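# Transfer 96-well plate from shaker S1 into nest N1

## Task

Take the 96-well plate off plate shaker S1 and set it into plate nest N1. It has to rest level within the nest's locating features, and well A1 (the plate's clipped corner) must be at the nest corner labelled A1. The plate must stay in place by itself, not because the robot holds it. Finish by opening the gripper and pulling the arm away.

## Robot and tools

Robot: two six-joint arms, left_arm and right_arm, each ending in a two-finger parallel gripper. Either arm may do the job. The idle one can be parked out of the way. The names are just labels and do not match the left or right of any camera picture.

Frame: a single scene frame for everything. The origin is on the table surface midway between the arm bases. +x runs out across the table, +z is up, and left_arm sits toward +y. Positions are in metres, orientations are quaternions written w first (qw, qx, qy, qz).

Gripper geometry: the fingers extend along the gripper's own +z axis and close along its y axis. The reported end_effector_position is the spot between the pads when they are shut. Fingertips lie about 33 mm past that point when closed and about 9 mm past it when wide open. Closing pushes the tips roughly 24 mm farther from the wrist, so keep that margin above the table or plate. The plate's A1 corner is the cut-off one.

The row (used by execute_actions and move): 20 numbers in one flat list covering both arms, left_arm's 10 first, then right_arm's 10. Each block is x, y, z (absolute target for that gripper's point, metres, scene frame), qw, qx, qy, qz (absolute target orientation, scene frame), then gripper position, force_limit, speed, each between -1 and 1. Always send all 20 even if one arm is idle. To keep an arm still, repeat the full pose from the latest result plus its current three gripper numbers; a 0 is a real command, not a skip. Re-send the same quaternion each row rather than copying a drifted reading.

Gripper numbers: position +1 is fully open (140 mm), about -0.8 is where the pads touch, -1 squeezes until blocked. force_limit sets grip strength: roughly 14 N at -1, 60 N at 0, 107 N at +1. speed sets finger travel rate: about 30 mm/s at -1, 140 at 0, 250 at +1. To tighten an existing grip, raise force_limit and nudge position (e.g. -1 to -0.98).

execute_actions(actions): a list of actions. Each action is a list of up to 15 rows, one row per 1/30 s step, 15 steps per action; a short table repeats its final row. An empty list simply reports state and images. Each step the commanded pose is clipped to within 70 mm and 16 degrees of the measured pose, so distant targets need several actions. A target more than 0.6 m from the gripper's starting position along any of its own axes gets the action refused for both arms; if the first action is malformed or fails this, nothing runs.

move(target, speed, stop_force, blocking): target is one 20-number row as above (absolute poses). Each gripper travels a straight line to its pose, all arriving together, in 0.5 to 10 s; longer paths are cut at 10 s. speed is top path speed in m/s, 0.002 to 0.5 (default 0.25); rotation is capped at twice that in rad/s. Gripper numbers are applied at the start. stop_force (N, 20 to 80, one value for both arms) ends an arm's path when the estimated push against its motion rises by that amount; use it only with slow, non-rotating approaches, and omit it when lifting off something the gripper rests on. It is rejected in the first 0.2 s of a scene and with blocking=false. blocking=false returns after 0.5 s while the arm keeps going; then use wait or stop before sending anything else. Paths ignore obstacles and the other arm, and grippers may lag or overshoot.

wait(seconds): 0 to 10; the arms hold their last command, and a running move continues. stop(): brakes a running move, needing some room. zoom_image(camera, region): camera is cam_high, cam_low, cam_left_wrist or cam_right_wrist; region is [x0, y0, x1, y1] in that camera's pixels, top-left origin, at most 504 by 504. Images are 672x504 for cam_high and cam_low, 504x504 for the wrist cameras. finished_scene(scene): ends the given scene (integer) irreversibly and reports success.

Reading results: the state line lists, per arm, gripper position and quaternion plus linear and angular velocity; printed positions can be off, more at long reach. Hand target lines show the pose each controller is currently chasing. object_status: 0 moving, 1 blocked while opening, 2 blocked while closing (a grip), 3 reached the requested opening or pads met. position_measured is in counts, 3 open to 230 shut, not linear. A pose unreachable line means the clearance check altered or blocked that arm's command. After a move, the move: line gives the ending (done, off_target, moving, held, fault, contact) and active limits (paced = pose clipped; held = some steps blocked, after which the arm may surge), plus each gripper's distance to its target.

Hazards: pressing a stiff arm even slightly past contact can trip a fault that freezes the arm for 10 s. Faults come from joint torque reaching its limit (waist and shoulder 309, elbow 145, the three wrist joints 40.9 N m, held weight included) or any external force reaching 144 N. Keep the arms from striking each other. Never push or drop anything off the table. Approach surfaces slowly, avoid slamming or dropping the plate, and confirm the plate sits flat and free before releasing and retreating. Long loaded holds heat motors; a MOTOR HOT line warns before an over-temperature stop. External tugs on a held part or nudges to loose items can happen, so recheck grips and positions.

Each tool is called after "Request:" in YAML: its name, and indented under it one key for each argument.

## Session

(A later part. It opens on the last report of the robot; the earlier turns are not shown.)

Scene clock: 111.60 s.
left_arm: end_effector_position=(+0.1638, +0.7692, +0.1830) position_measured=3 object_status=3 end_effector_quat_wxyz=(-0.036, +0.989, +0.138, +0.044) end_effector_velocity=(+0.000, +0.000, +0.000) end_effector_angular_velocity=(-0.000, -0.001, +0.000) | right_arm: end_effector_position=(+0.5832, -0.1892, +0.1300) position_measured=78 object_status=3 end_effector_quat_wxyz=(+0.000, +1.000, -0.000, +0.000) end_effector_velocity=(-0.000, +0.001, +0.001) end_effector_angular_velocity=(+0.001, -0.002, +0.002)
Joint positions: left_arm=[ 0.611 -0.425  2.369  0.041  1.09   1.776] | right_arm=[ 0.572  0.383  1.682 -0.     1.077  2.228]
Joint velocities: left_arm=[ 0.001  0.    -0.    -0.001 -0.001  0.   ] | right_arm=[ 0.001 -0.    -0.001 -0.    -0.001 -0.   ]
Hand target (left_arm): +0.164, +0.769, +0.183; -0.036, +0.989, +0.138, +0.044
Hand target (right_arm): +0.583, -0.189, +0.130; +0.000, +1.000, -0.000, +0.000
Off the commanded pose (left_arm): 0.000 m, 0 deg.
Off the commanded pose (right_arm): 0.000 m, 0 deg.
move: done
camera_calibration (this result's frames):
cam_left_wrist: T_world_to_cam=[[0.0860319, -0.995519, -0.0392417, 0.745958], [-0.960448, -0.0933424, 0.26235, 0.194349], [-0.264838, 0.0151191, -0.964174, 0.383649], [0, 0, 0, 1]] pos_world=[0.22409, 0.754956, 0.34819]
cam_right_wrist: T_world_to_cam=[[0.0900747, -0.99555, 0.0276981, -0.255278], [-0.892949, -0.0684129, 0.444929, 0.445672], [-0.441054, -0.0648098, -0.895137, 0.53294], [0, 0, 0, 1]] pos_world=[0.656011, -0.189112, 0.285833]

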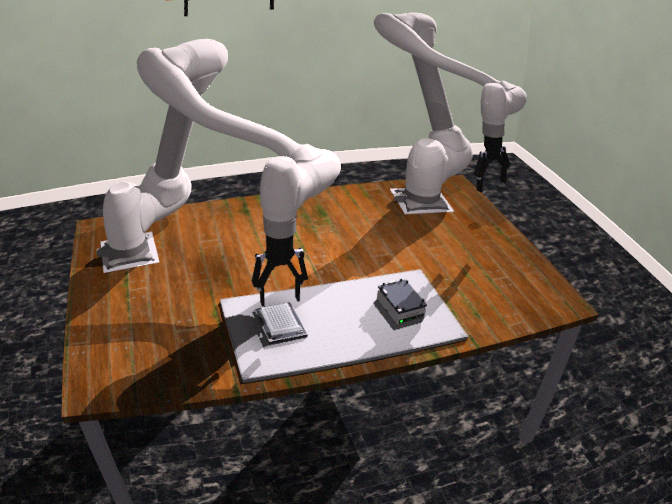

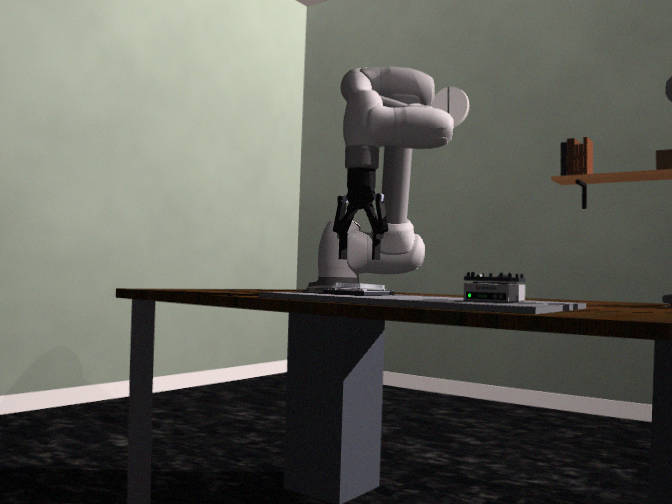

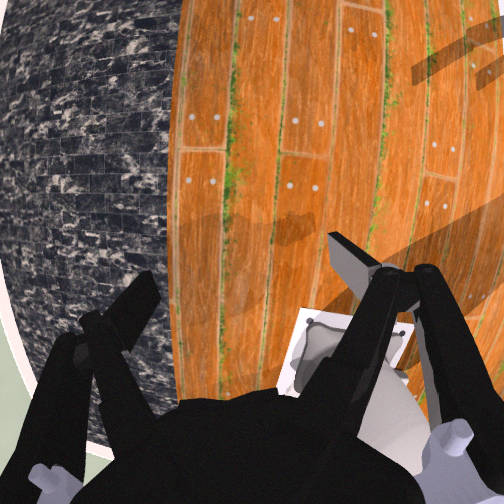

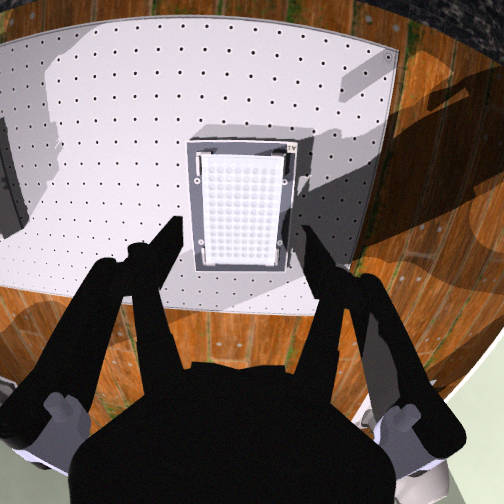

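Request:
move:
  target: [0.1638,0.7692,0.183,-0.036,0.989,0.138,0.044,1,0,0,0.5833,-0.1891,0.064,0,1,0,0,0.4,0,-0.5]
  speed: 0.1

Request:
move:
  target: [0.1638,0.7692,0.183,-0.036,0.989,0.138,0.044,1,0,0,0.5833,-0.1891,0.064,0,1,0,0,-1,-0.8,-0.5]

Request:
move:
  target: [0.1638,0.7692,0.183,-0.036,0.989,0.138,0.044,1,0,0,0.5833,-0.1879,0.064,0,1,0,0,-1,-0.8,-0.5]
  speed: 0.005

Request:
move:
  target: [0.1638,0.7692,0.183,-0.036,0.989,0.138,0.044,1,0,0,0.5833,-0.1879,0.064,0,1,0,0,0.4,0,-0.5]

Request:
move:
  target: [0.1638,0.7692,0.183,-0.036,0.989,0.138,0.044,1,0,0,0.5833,-0.1879,0.13,0,1,0,0,0.4,0,-0.5]

Request:
zoom_image:
  camera: "cam_right_wrist"
  region: [170, 120, 320, 290]

Request:
zoom_image:
  camera: "cam_low"
  region: [310, 260, 410, 310]

Scene clock: 118.10 s.
left_arm: end_effector_position=(+0.1638, +0.7692, +0.1830) position_measured=3 object_status=3 end_effector_quat_wxyz=(-0.036, +0.989, +0.138, +0.044) end_effector_velocity=(-0.000, -0.000, +0.000) end_effector_angular_velocity=(-0.001, +0.000, -0.001) | right_arm: end_effector_position=(+0.5834, -0.1890, +0.0640) position_measured=78 object_status=3 end_effector_quat_wxyz=(-0.000, +1.000, +0.000, -0.000) end_effector_velocity=(+0.000, -0.000, -0.000) end_effector_angular_velocity=(+0.000, -0.000, -0.001)
Joint positions: left_arm=[ 0.611 -0.425  2.369  0.041  1.09   1.776] | right_arm=[0.572 0.44  1.734 0.    0.968 2.228]
Joint velocities: left_arm=[-0.    -0.     0.    -0.001  0.001  0.001] | right_arm=[-0.001  0.     0.     0.    -0.001 -0.   ]
Hand target (left_arm): +0.164, +0.769, +0.183; -0.036, +0.989, +0.138, +0.044
Hand target (right_arm): +0.583, -0.189, +0.064; -0.000, +1.000, +0.000, -0.000
Off the commanded pose (left_arm): 0.000 m, 0 deg.
Off the commanded pose (right_arm): 0.000 m, 0 deg.
move: done
camera_calibration (this result's frames):
cam_left_wrist: T_world_to_cam=[[0.0860319, -0.995519, -0.0392419, 0.745958], [-0.960448, -0.0933425, 0.26235, 0.194349], [-0.264838, 0.0151192, -0.964174, 0.383649], [0, 0, 0, 1]] pos_world=[0.22409, 0.754956, 0.34819]
cam_right_wrist: T_world_to_cam=[[0.0903335, -0.995532, 0.0274912, -0.253367], [-0.892904, -0.0687336, 0.444969, 0.475115], [-0.441091, -0.0647427, -0.895124, 0.474056], [0, 0, 0, 1]] pos_world=[0.656221, -0.188887, 0.219893]

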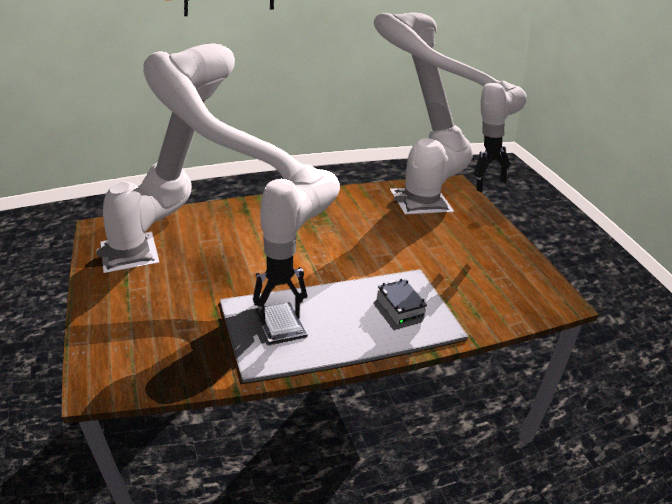

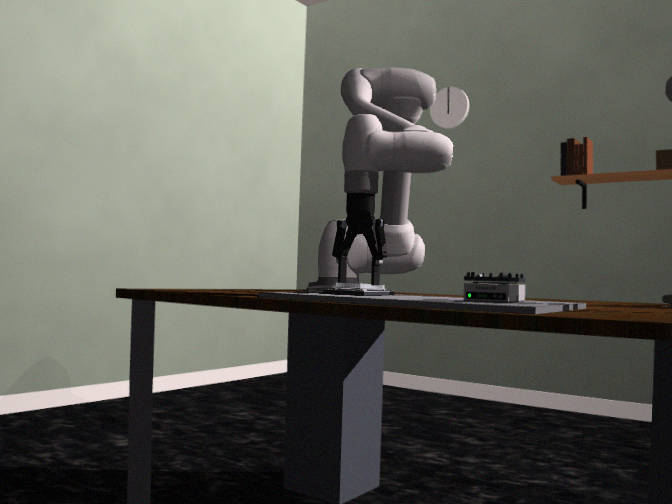

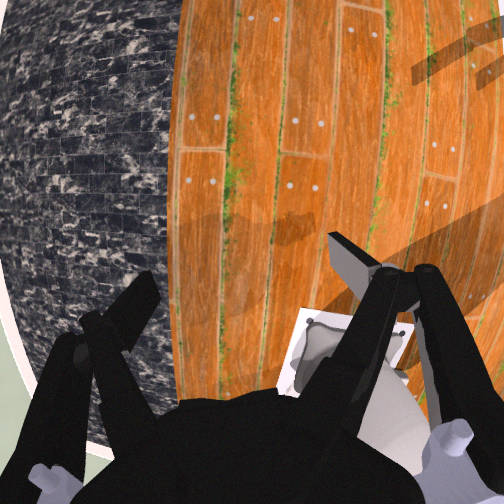

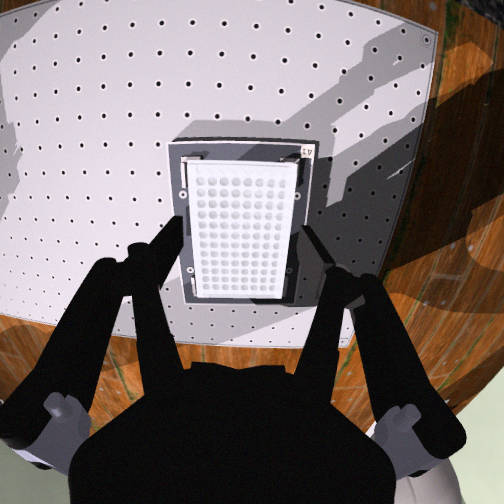

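Scene clock: 118.80 s.
left_arm: end_effector_position=(+0.1638, +0.7692, +0.1830) position_measured=3 object_status=3 end_effector_quat_wxyz=(-0.036, +0.989, +0.138, +0.044) end_effector_velocity=(+0.000, +0.000, +0.000) end_effector_angular_velocity=(+0.000, -0.001, +0.001) | right_arm: end_effector_position=(+0.5833, -0.1891, +0.0640) position_measured=106 object_status=2 end_effector_quat_wxyz=(-0.000, +1.000, -0.000, -0.000) end_effector_velocity=(-0.000, -0.000, +0.000) end_effector_angular_velocity=(-0.000, +0.000, -0.001)
Joint positions: left_arm=[ 0.611 -0.425  2.369  0.041  1.09   1.776] | right_arm=[0.572 0.439 1.735 0.    0.968 2.228]
Joint velocities: left_arm=[ 0.     0.    -0.001 -0.    -0.001 -0.001] | right_arm=[-0.001 -0.     0.     0.     0.     0.   ]
Hand target (left_arm): +0.164, +0.769, +0.183; -0.036, +0.989, +0.138, +0.044
Hand target (right_arm): +0.583, -0.189, +0.064; -0.000, +1.000, +0.000, -0.000
Off the commanded pose (left_arm): 0.000 m, 0 deg.
Off the commanded pose (right_arm): 0.000 m, 0 deg.
move: done
camera_calibration (this result's frames):
cam_left_wrist: T_world_to_cam=[[0.0860319, -0.995519, -0.0392418, 0.745958], [-0.960448, -0.0933424, 0.26235, 0.194349], [-0.264838, 0.0151192, -0.964174, 0.383649], [0, 0, 0, 1]] pos_world=[0.22409, 0.754956, 0.34819]
cam_right_wrist: T_world_to_cam=[[0.0901517, -0.995548, 0.0274942, -0.253337], [-0.892915, -0.0685689, 0.444973, 0.475067], [-0.441107, -0.0646651, -0.895122, 0.47399], [0, 0, 0, 1]] pos_world=[0.656114, -0.188984, 0.219852]

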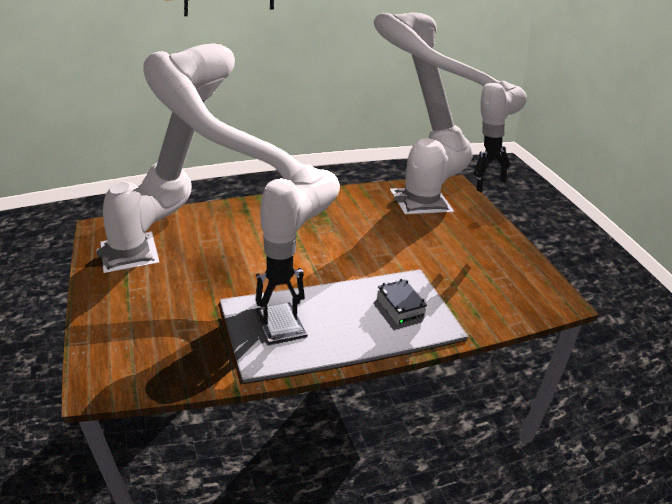

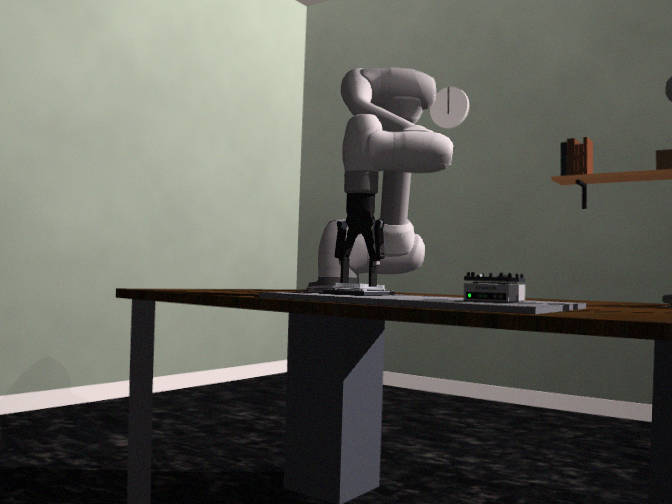

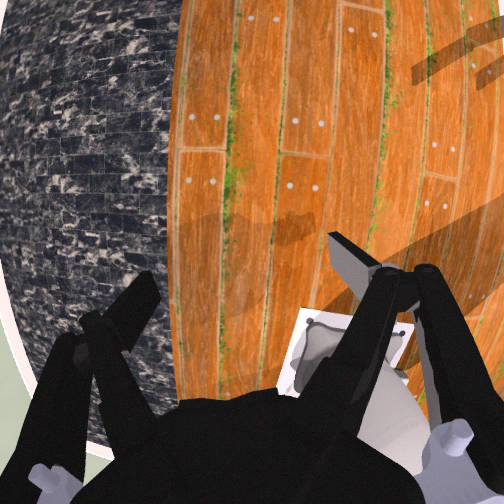

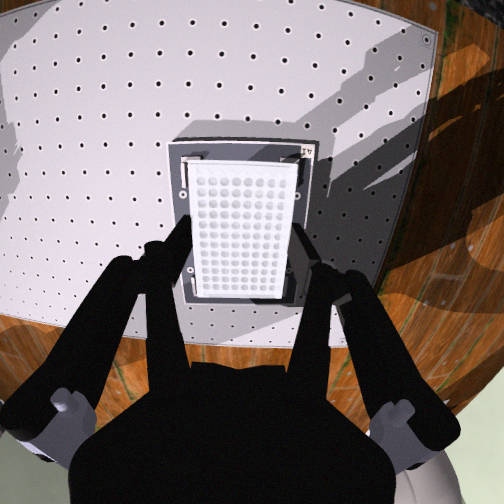

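Scene clock: 119.50 s.
left_arm: end_effector_position=(+0.1638, +0.7692, +0.1830) position_measured=3 object_status=3 end_effector_quat_wxyz=(-0.036, +0.989, +0.138, +0.044) end_effector_velocity=(+0.000, +0.000, -0.000) end_effector_angular_velocity=(+0.000, +0.000, +0.001) | right_arm: end_effector_position=(+0.5833, -0.1880, +0.0640) position_measured=106 object_status=2 end_effector_quat_wxyz=(+0.000, +1.000, -0.000, +0.000) end_effector_velocity=(+0.000, -0.000, +0.000) end_effector_angular_velocity=(-0.000, +0.000, -0.000)
Joint positions: left_arm=[ 0.611 -0.425  2.369  0.041  1.09   1.776] | right_arm=[ 0.573  0.44   1.733 -0.     0.968  2.23 ]
Joint velocities: left_arm=[-0.     0.     0.     0.    -0.    -0.001] | right_arm=[-0.    -0.    -0.     0.     0.001  0.   ]
Hand target (left_arm): +0.164, +0.769, +0.183; -0.036, +0.989, +0.138, +0.044
Hand target (right_arm): +0.583, -0.188, +0.064; -0.000, +1.000, -0.000, -0.000
Off the commanded pose (left_arm): 0.000 m, 0 deg.
Off the commanded pose (right_arm): 0.000 m, 0 deg.
move: done
camera_calibration (this result's frames):
cam_left_wrist: T_world_to_cam=[[0.0860318, -0.995519, -0.039242, 0.745959], [-0.960448, -0.0933424, 0.262351, 0.194349], [-0.264838, 0.0151194, -0.964174, 0.383649], [0, 0, 0, 1]] pos_world=[0.22409, 0.754957, 0.34819]
cam_right_wrist: T_world_to_cam=[[0.090172, -0.995542, 0.0276439, -0.252261], [-0.892934, -0.0685231, 0.444943, 0.475199], [-0.441065, -0.0648056, -0.895132, 0.47404], [0, 0, 0, 1]] pos_world=[0.656151, -0.187854, 0.219865]

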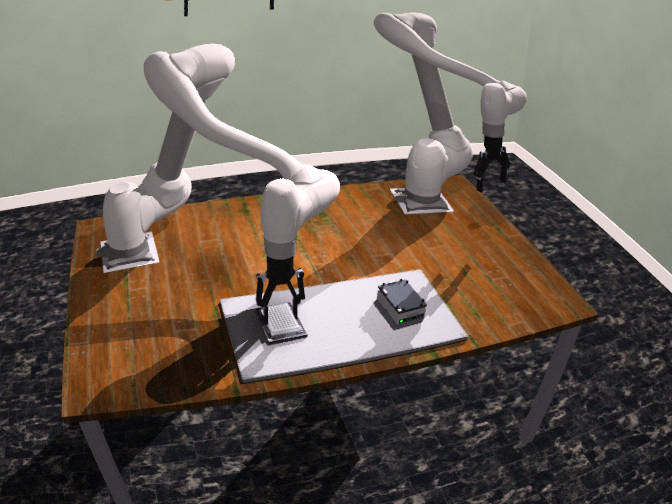

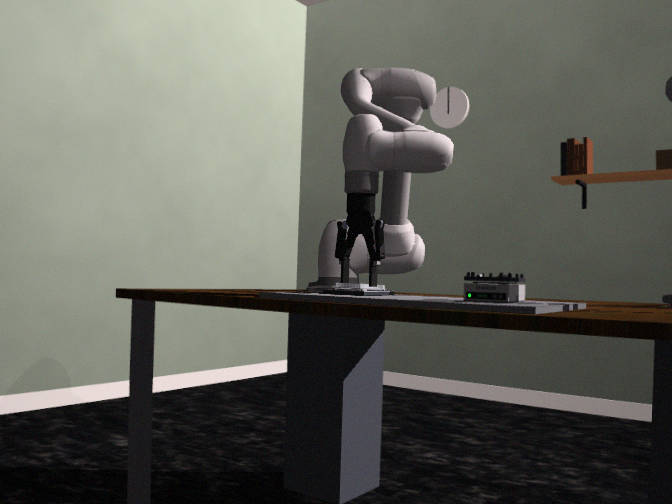

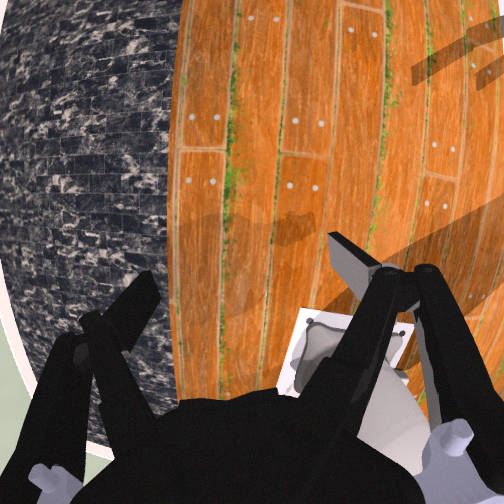

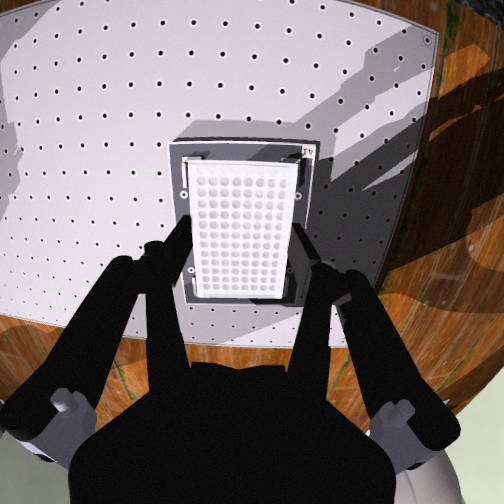

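Scene clock: 120.20 s.
left_arm: end_effector_position=(+0.1638, +0.7692, +0.1830) position_measured=3 object_status=3 end_effector_quat_wxyz=(-0.036, +0.989, +0.138, +0.044) end_effector_velocity=(+0.000, -0.000, +0.000) end_effector_angular_velocity=(-0.000, -0.000, -0.003) | right_arm: end_effector_position=(+0.5833, -0.1879, +0.0640) position_measured=78 object_status=3 end_effector_quat_wxyz=(+0.000, +1.000, -0.000, -0.000) end_effector_velocity=(+0.000, -0.000, -0.000) end_effector_angular_velocity=(-0.001, -0.001, +0.001)
Joint positions: left_arm=[ 0.611 -0.425  2.369  0.041  1.09   1.776] | right_arm=[ 0.573  0.44   1.733 -0.     0.968  2.23 ]
Joint velocities: left_arm=[-0.     0.    -0.    -0.001 -0.     0.003] | right_arm=[ 0.    -0.     0.    -0.001 -0.     0.   ]
Hand target (left_arm): +0.164, +0.769, +0.183; -0.036, +0.989, +0.138, +0.044
Hand target (right_arm): +0.583, -0.188, +0.064; -0.000, +1.000, -0.000, -0.000
Off the commanded pose (left_arm): 0.000 m, 0 deg.
Off the commanded pose (right_arm): 0.000 m, 0 deg.
move: done
camera_calibration (this result's frames):
cam_left_wrist: T_world_to_cam=[[0.0860319, -0.995519, -0.0392418, 0.745958], [-0.960447, -0.0933425, 0.262351, 0.194349], [-0.264838, 0.0151192, -0.964174, 0.383649], [0, 0, 0, 1]] pos_world=[0.22409, 0.754956, 0.34819]
cam_right_wrist: T_world_to_cam=[[0.0901659, -0.995544, 0.0276179, -0.252198], [-0.89291, -0.0685256, 0.444991, 0.47517], [-0.441115, -0.0647832, -0.895109, 0.474036], [0, 0, 0, 1]] pos_world=[0.656128, -0.187803, 0.219833]

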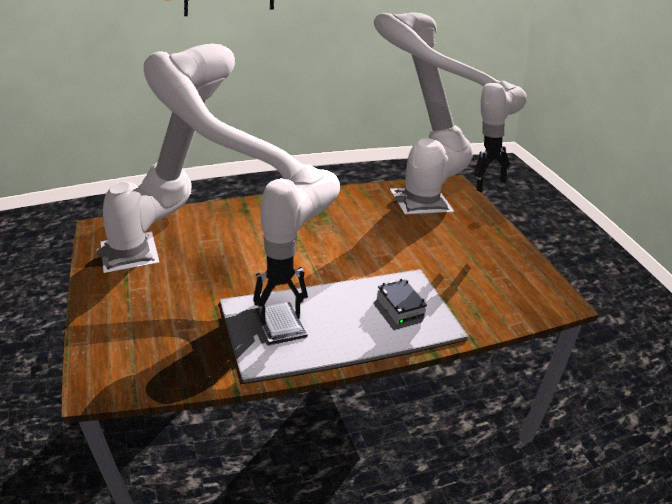

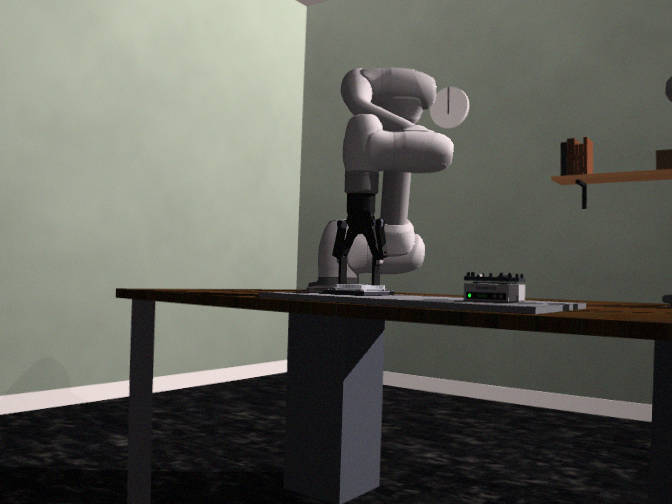

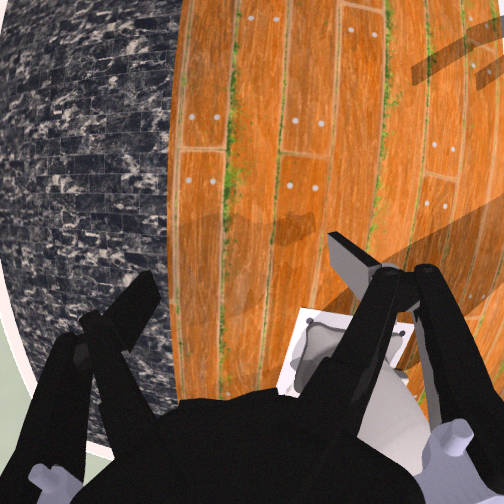

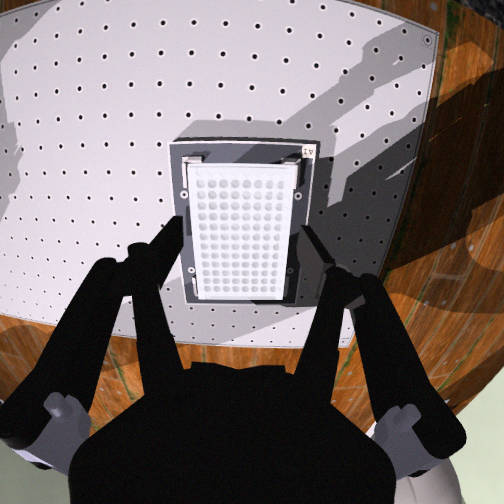

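Scene clock: 120.97 s.
left_arm: end_effector_position=(+0.1638, +0.7692, +0.1830) position_measured=3 object_status=3 end_effector_quat_wxyz=(-0.036, +0.989, +0.138, +0.044) end_effector_velocity=(+0.000, -0.000, +0.000) end_effector_angular_velocity=(-0.000, -0.000, -0.001) | right_arm: end_effector_position=(+0.5832, -0.1880, +0.1300) position_measured=78 object_status=3 end_effector_quat_wxyz=(+0.000, +1.000, -0.000, -0.000) end_effector_velocity=(+0.000, +0.000, +0.001) end_effector_angular_velocity=(+0.002, -0.001, -0.001)
Joint positions: left_arm=[ 0.611 -0.425  2.369  0.041  1.09   1.776] | right_arm=[ 0.573  0.384  1.68  -0.     1.077  2.23 ]
Joint velocities: left_arm=[ 0.    -0.    -0.    -0.     0.     0.001] | right_arm=[-0.    -0.001 -0.001  0.001 -0.001  0.   ]
Hand target (left_arm): +0.164, +0.769, +0.183; -0.036, +0.989, +0.138, +0.044
Hand target (right_arm): +0.583, -0.188, +0.130; +0.000, +1.000, -0.000, +0.000
Off the commanded pose (left_arm): 0.000 m, 0 deg.
Off the commanded pose (right_arm): 0.000 m, 0 deg.
move: done
camera_calibration (this result's frames):
cam_left_wrist: T_world_to_cam=[[0.086032, -0.995519, -0.0392417, 0.745958], [-0.960448, -0.0933425, 0.26235, 0.194349], [-0.264838, 0.015119, -0.964174, 0.383649], [0, 0, 0, 1]] pos_world=[0.22409, 0.754956, 0.34819]
cam_right_wrist: T_world_to_cam=[[0.090021, -0.995557, 0.0276093, -0.254013], [-0.892924, -0.0684002, 0.44498, 0.44572], [-0.441115, -0.0647106, -0.895115, 0.533063], [0, 0, 0, 1]] pos_world=[0.656003, -0.187902, 0.285829]

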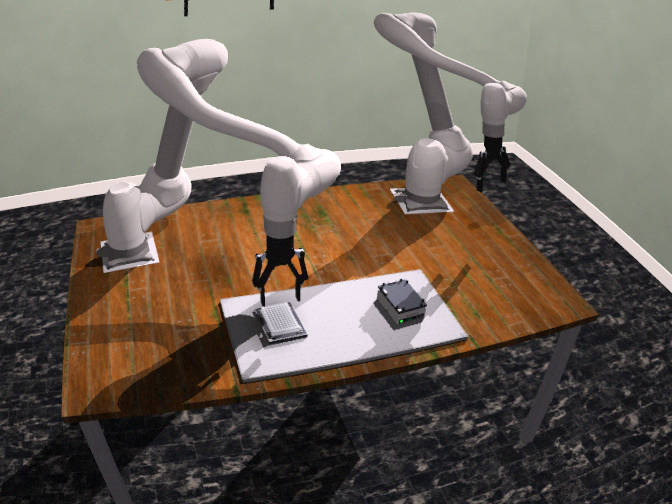

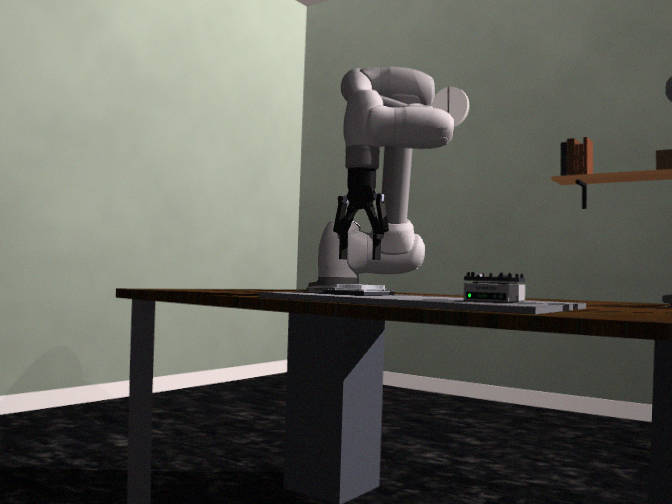

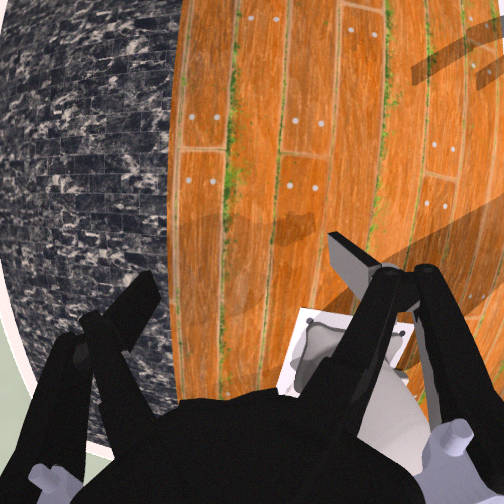

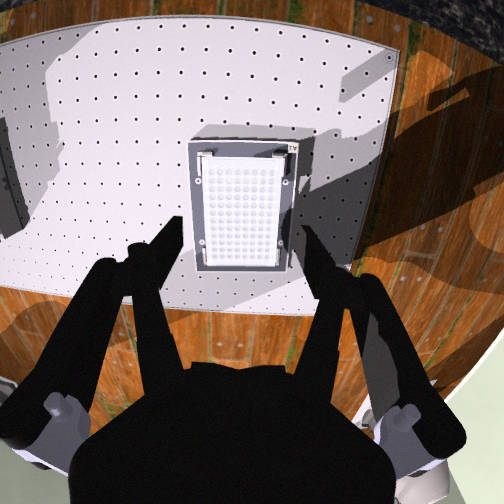

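Region (170, 120, 320, 290) of cam_right_wrist's 504x504 image, scaled by 2.965, with more detail than that image has; it fills the left 445 columns of this view, and the rest is white.

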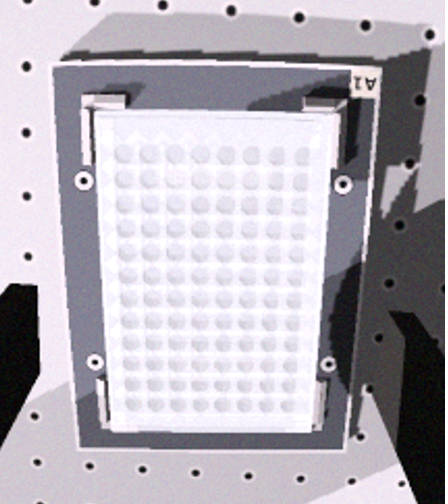

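Region (310, 260, 410, 310) of cam_low's 672x504 image, scaled by 5.040, with more detail than that image has.

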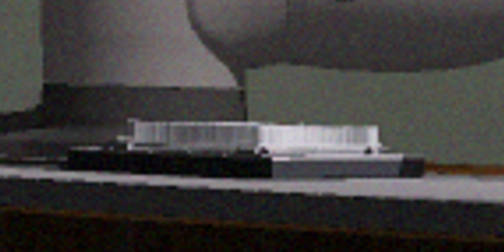

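Request:
zoom_image:
  camera: "cam_high"
  region: [245, 290, 315, 350]

Request:
zoom_image:
  camera: "cam_low"
  region: [320, 275, 400, 305]

Region (245, 290, 315, 350) of cam_high's 672x504 image, scaled by 7.200, with more detail than that image has; it fills the top 432 rows of this view, and the rest is white.

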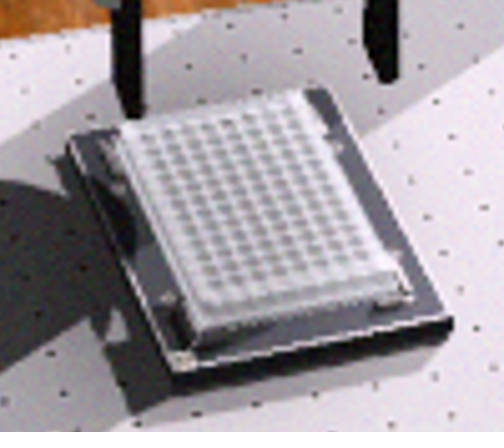

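Region (320, 275, 400, 305) of cam_low's 672x504 image, scaled by 6.300, with more detail than that image has; it fills the top 189 rows of this view, and the rest is white.

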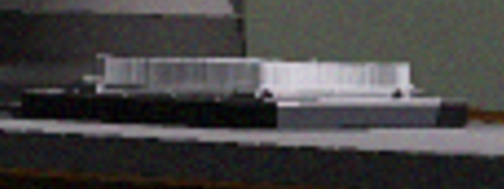

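Request:
move:
  target: [0.1638,0.7692,0.183,-0.036,0.989,0.138,0.044,1,0,0,0.54,-0.1879,0.16,0,1,0,0,0.4,0,-0.5]

Request:
zoom_image:
  camera: "cam_right_wrist"
  region: [170, 80, 320, 250]

Scene clock: 127.23 s.
left_arm: end_effector_position=(+0.1638, +0.7692, +0.1830) position_measured=3 object_status=3 end_effector_quat_wxyz=(-0.036, +0.989, +0.138, +0.044) end_effector_velocity=(+0.000, +0.000, +0.000) end_effector_angular_velocity=(+0.001, -0.001, -0.002) | right_arm: end_effector_position=(+0.5400, -0.1879, +0.1599) position_measured=78 object_status=3 end_effector_quat_wxyz=(-0.000, +1.000, -0.000, -0.000) end_effector_velocity=(-0.000, -0.000, -0.000) end_effector_angular_velocity=(-0.000, +0.000, -0.000)
Joint positions: left_arm=[ 0.611 -0.425  2.369  0.041  1.09   1.776] | right_arm=[0.611 0.315 1.718 0.    1.108 2.268]
Joint velocities: left_arm=[-0.    -0.001  0.     0.    -0.001  0.001] | right_arm=[ 0. -0.  0. -0.  0.  0.]
Hand target (left_arm): +0.164, +0.769, +0.183; -0.036, +0.989, +0.138, +0.044
Hand target (right_arm): +0.540, -0.188, +0.160; -0.000, +1.000, -0.000, -0.000
Off the commanded pose (left_arm): 0.000 m, 0 deg.
Off the commanded pose (right_arm): 0.000 m, 0 deg.
move: done
camera_calibration (this result's frames):
cam_left_wrist: T_world_to_cam=[[0.0860319, -0.995519, -0.0392418, 0.745958], [-0.960448, -0.0933425, 0.26235, 0.194349], [-0.264838, 0.0151192, -0.964174, 0.383649], [0, 0, 0, 1]] pos_world=[0.22409, 0.754957, 0.34819]
cam_right_wrist: T_world_to_cam=[[0.0900978, -0.995555, 0.0274325, -0.250856], [-0.892896, -0.0685448, 0.445015, 0.393774], [-0.441156, -0.0645892, -0.895103, 0.540875], [0, 0, 0, 1]] pos_world=[0.612811, -0.187816, 0.315786]

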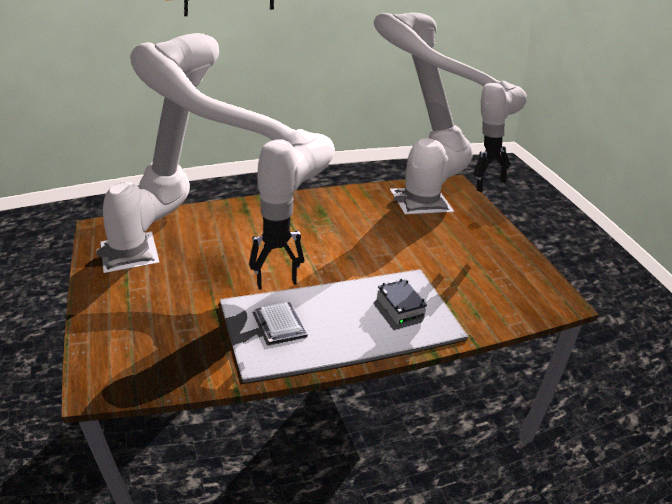

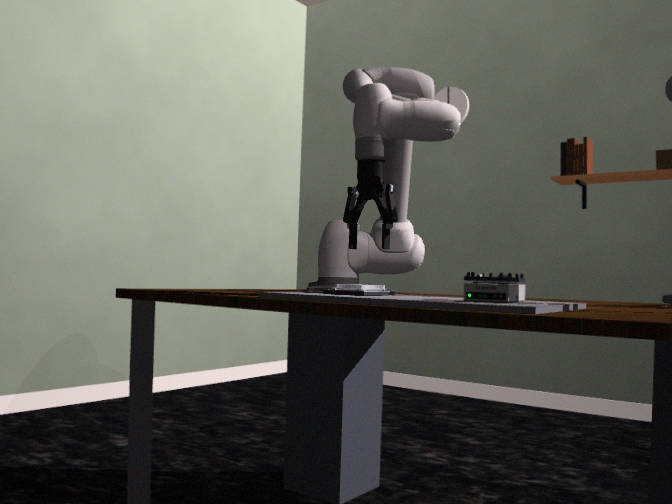

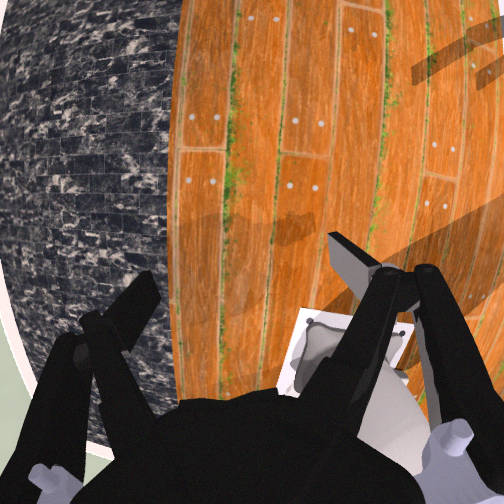

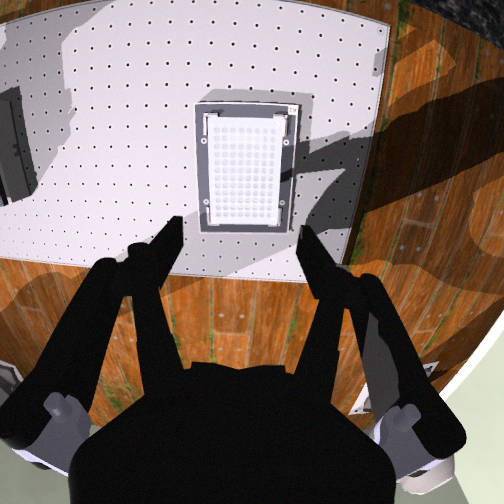

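Region (170, 80, 320, 250) of cam_right_wrist's 504x504 image, scaled by 2.965, with more detail than that image has; it fills the left 445 columns of this view, and the rest is white.

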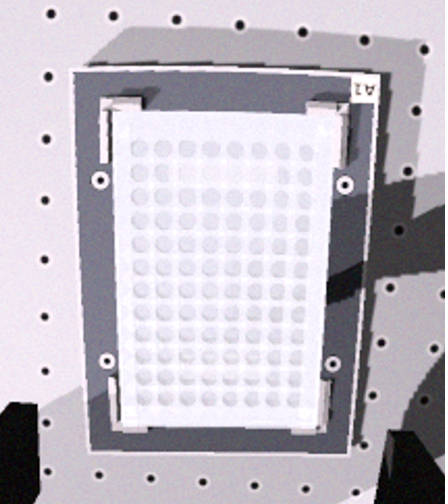

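Request:
finished_scene:
  scene: 1

The scene is finished: the task was done.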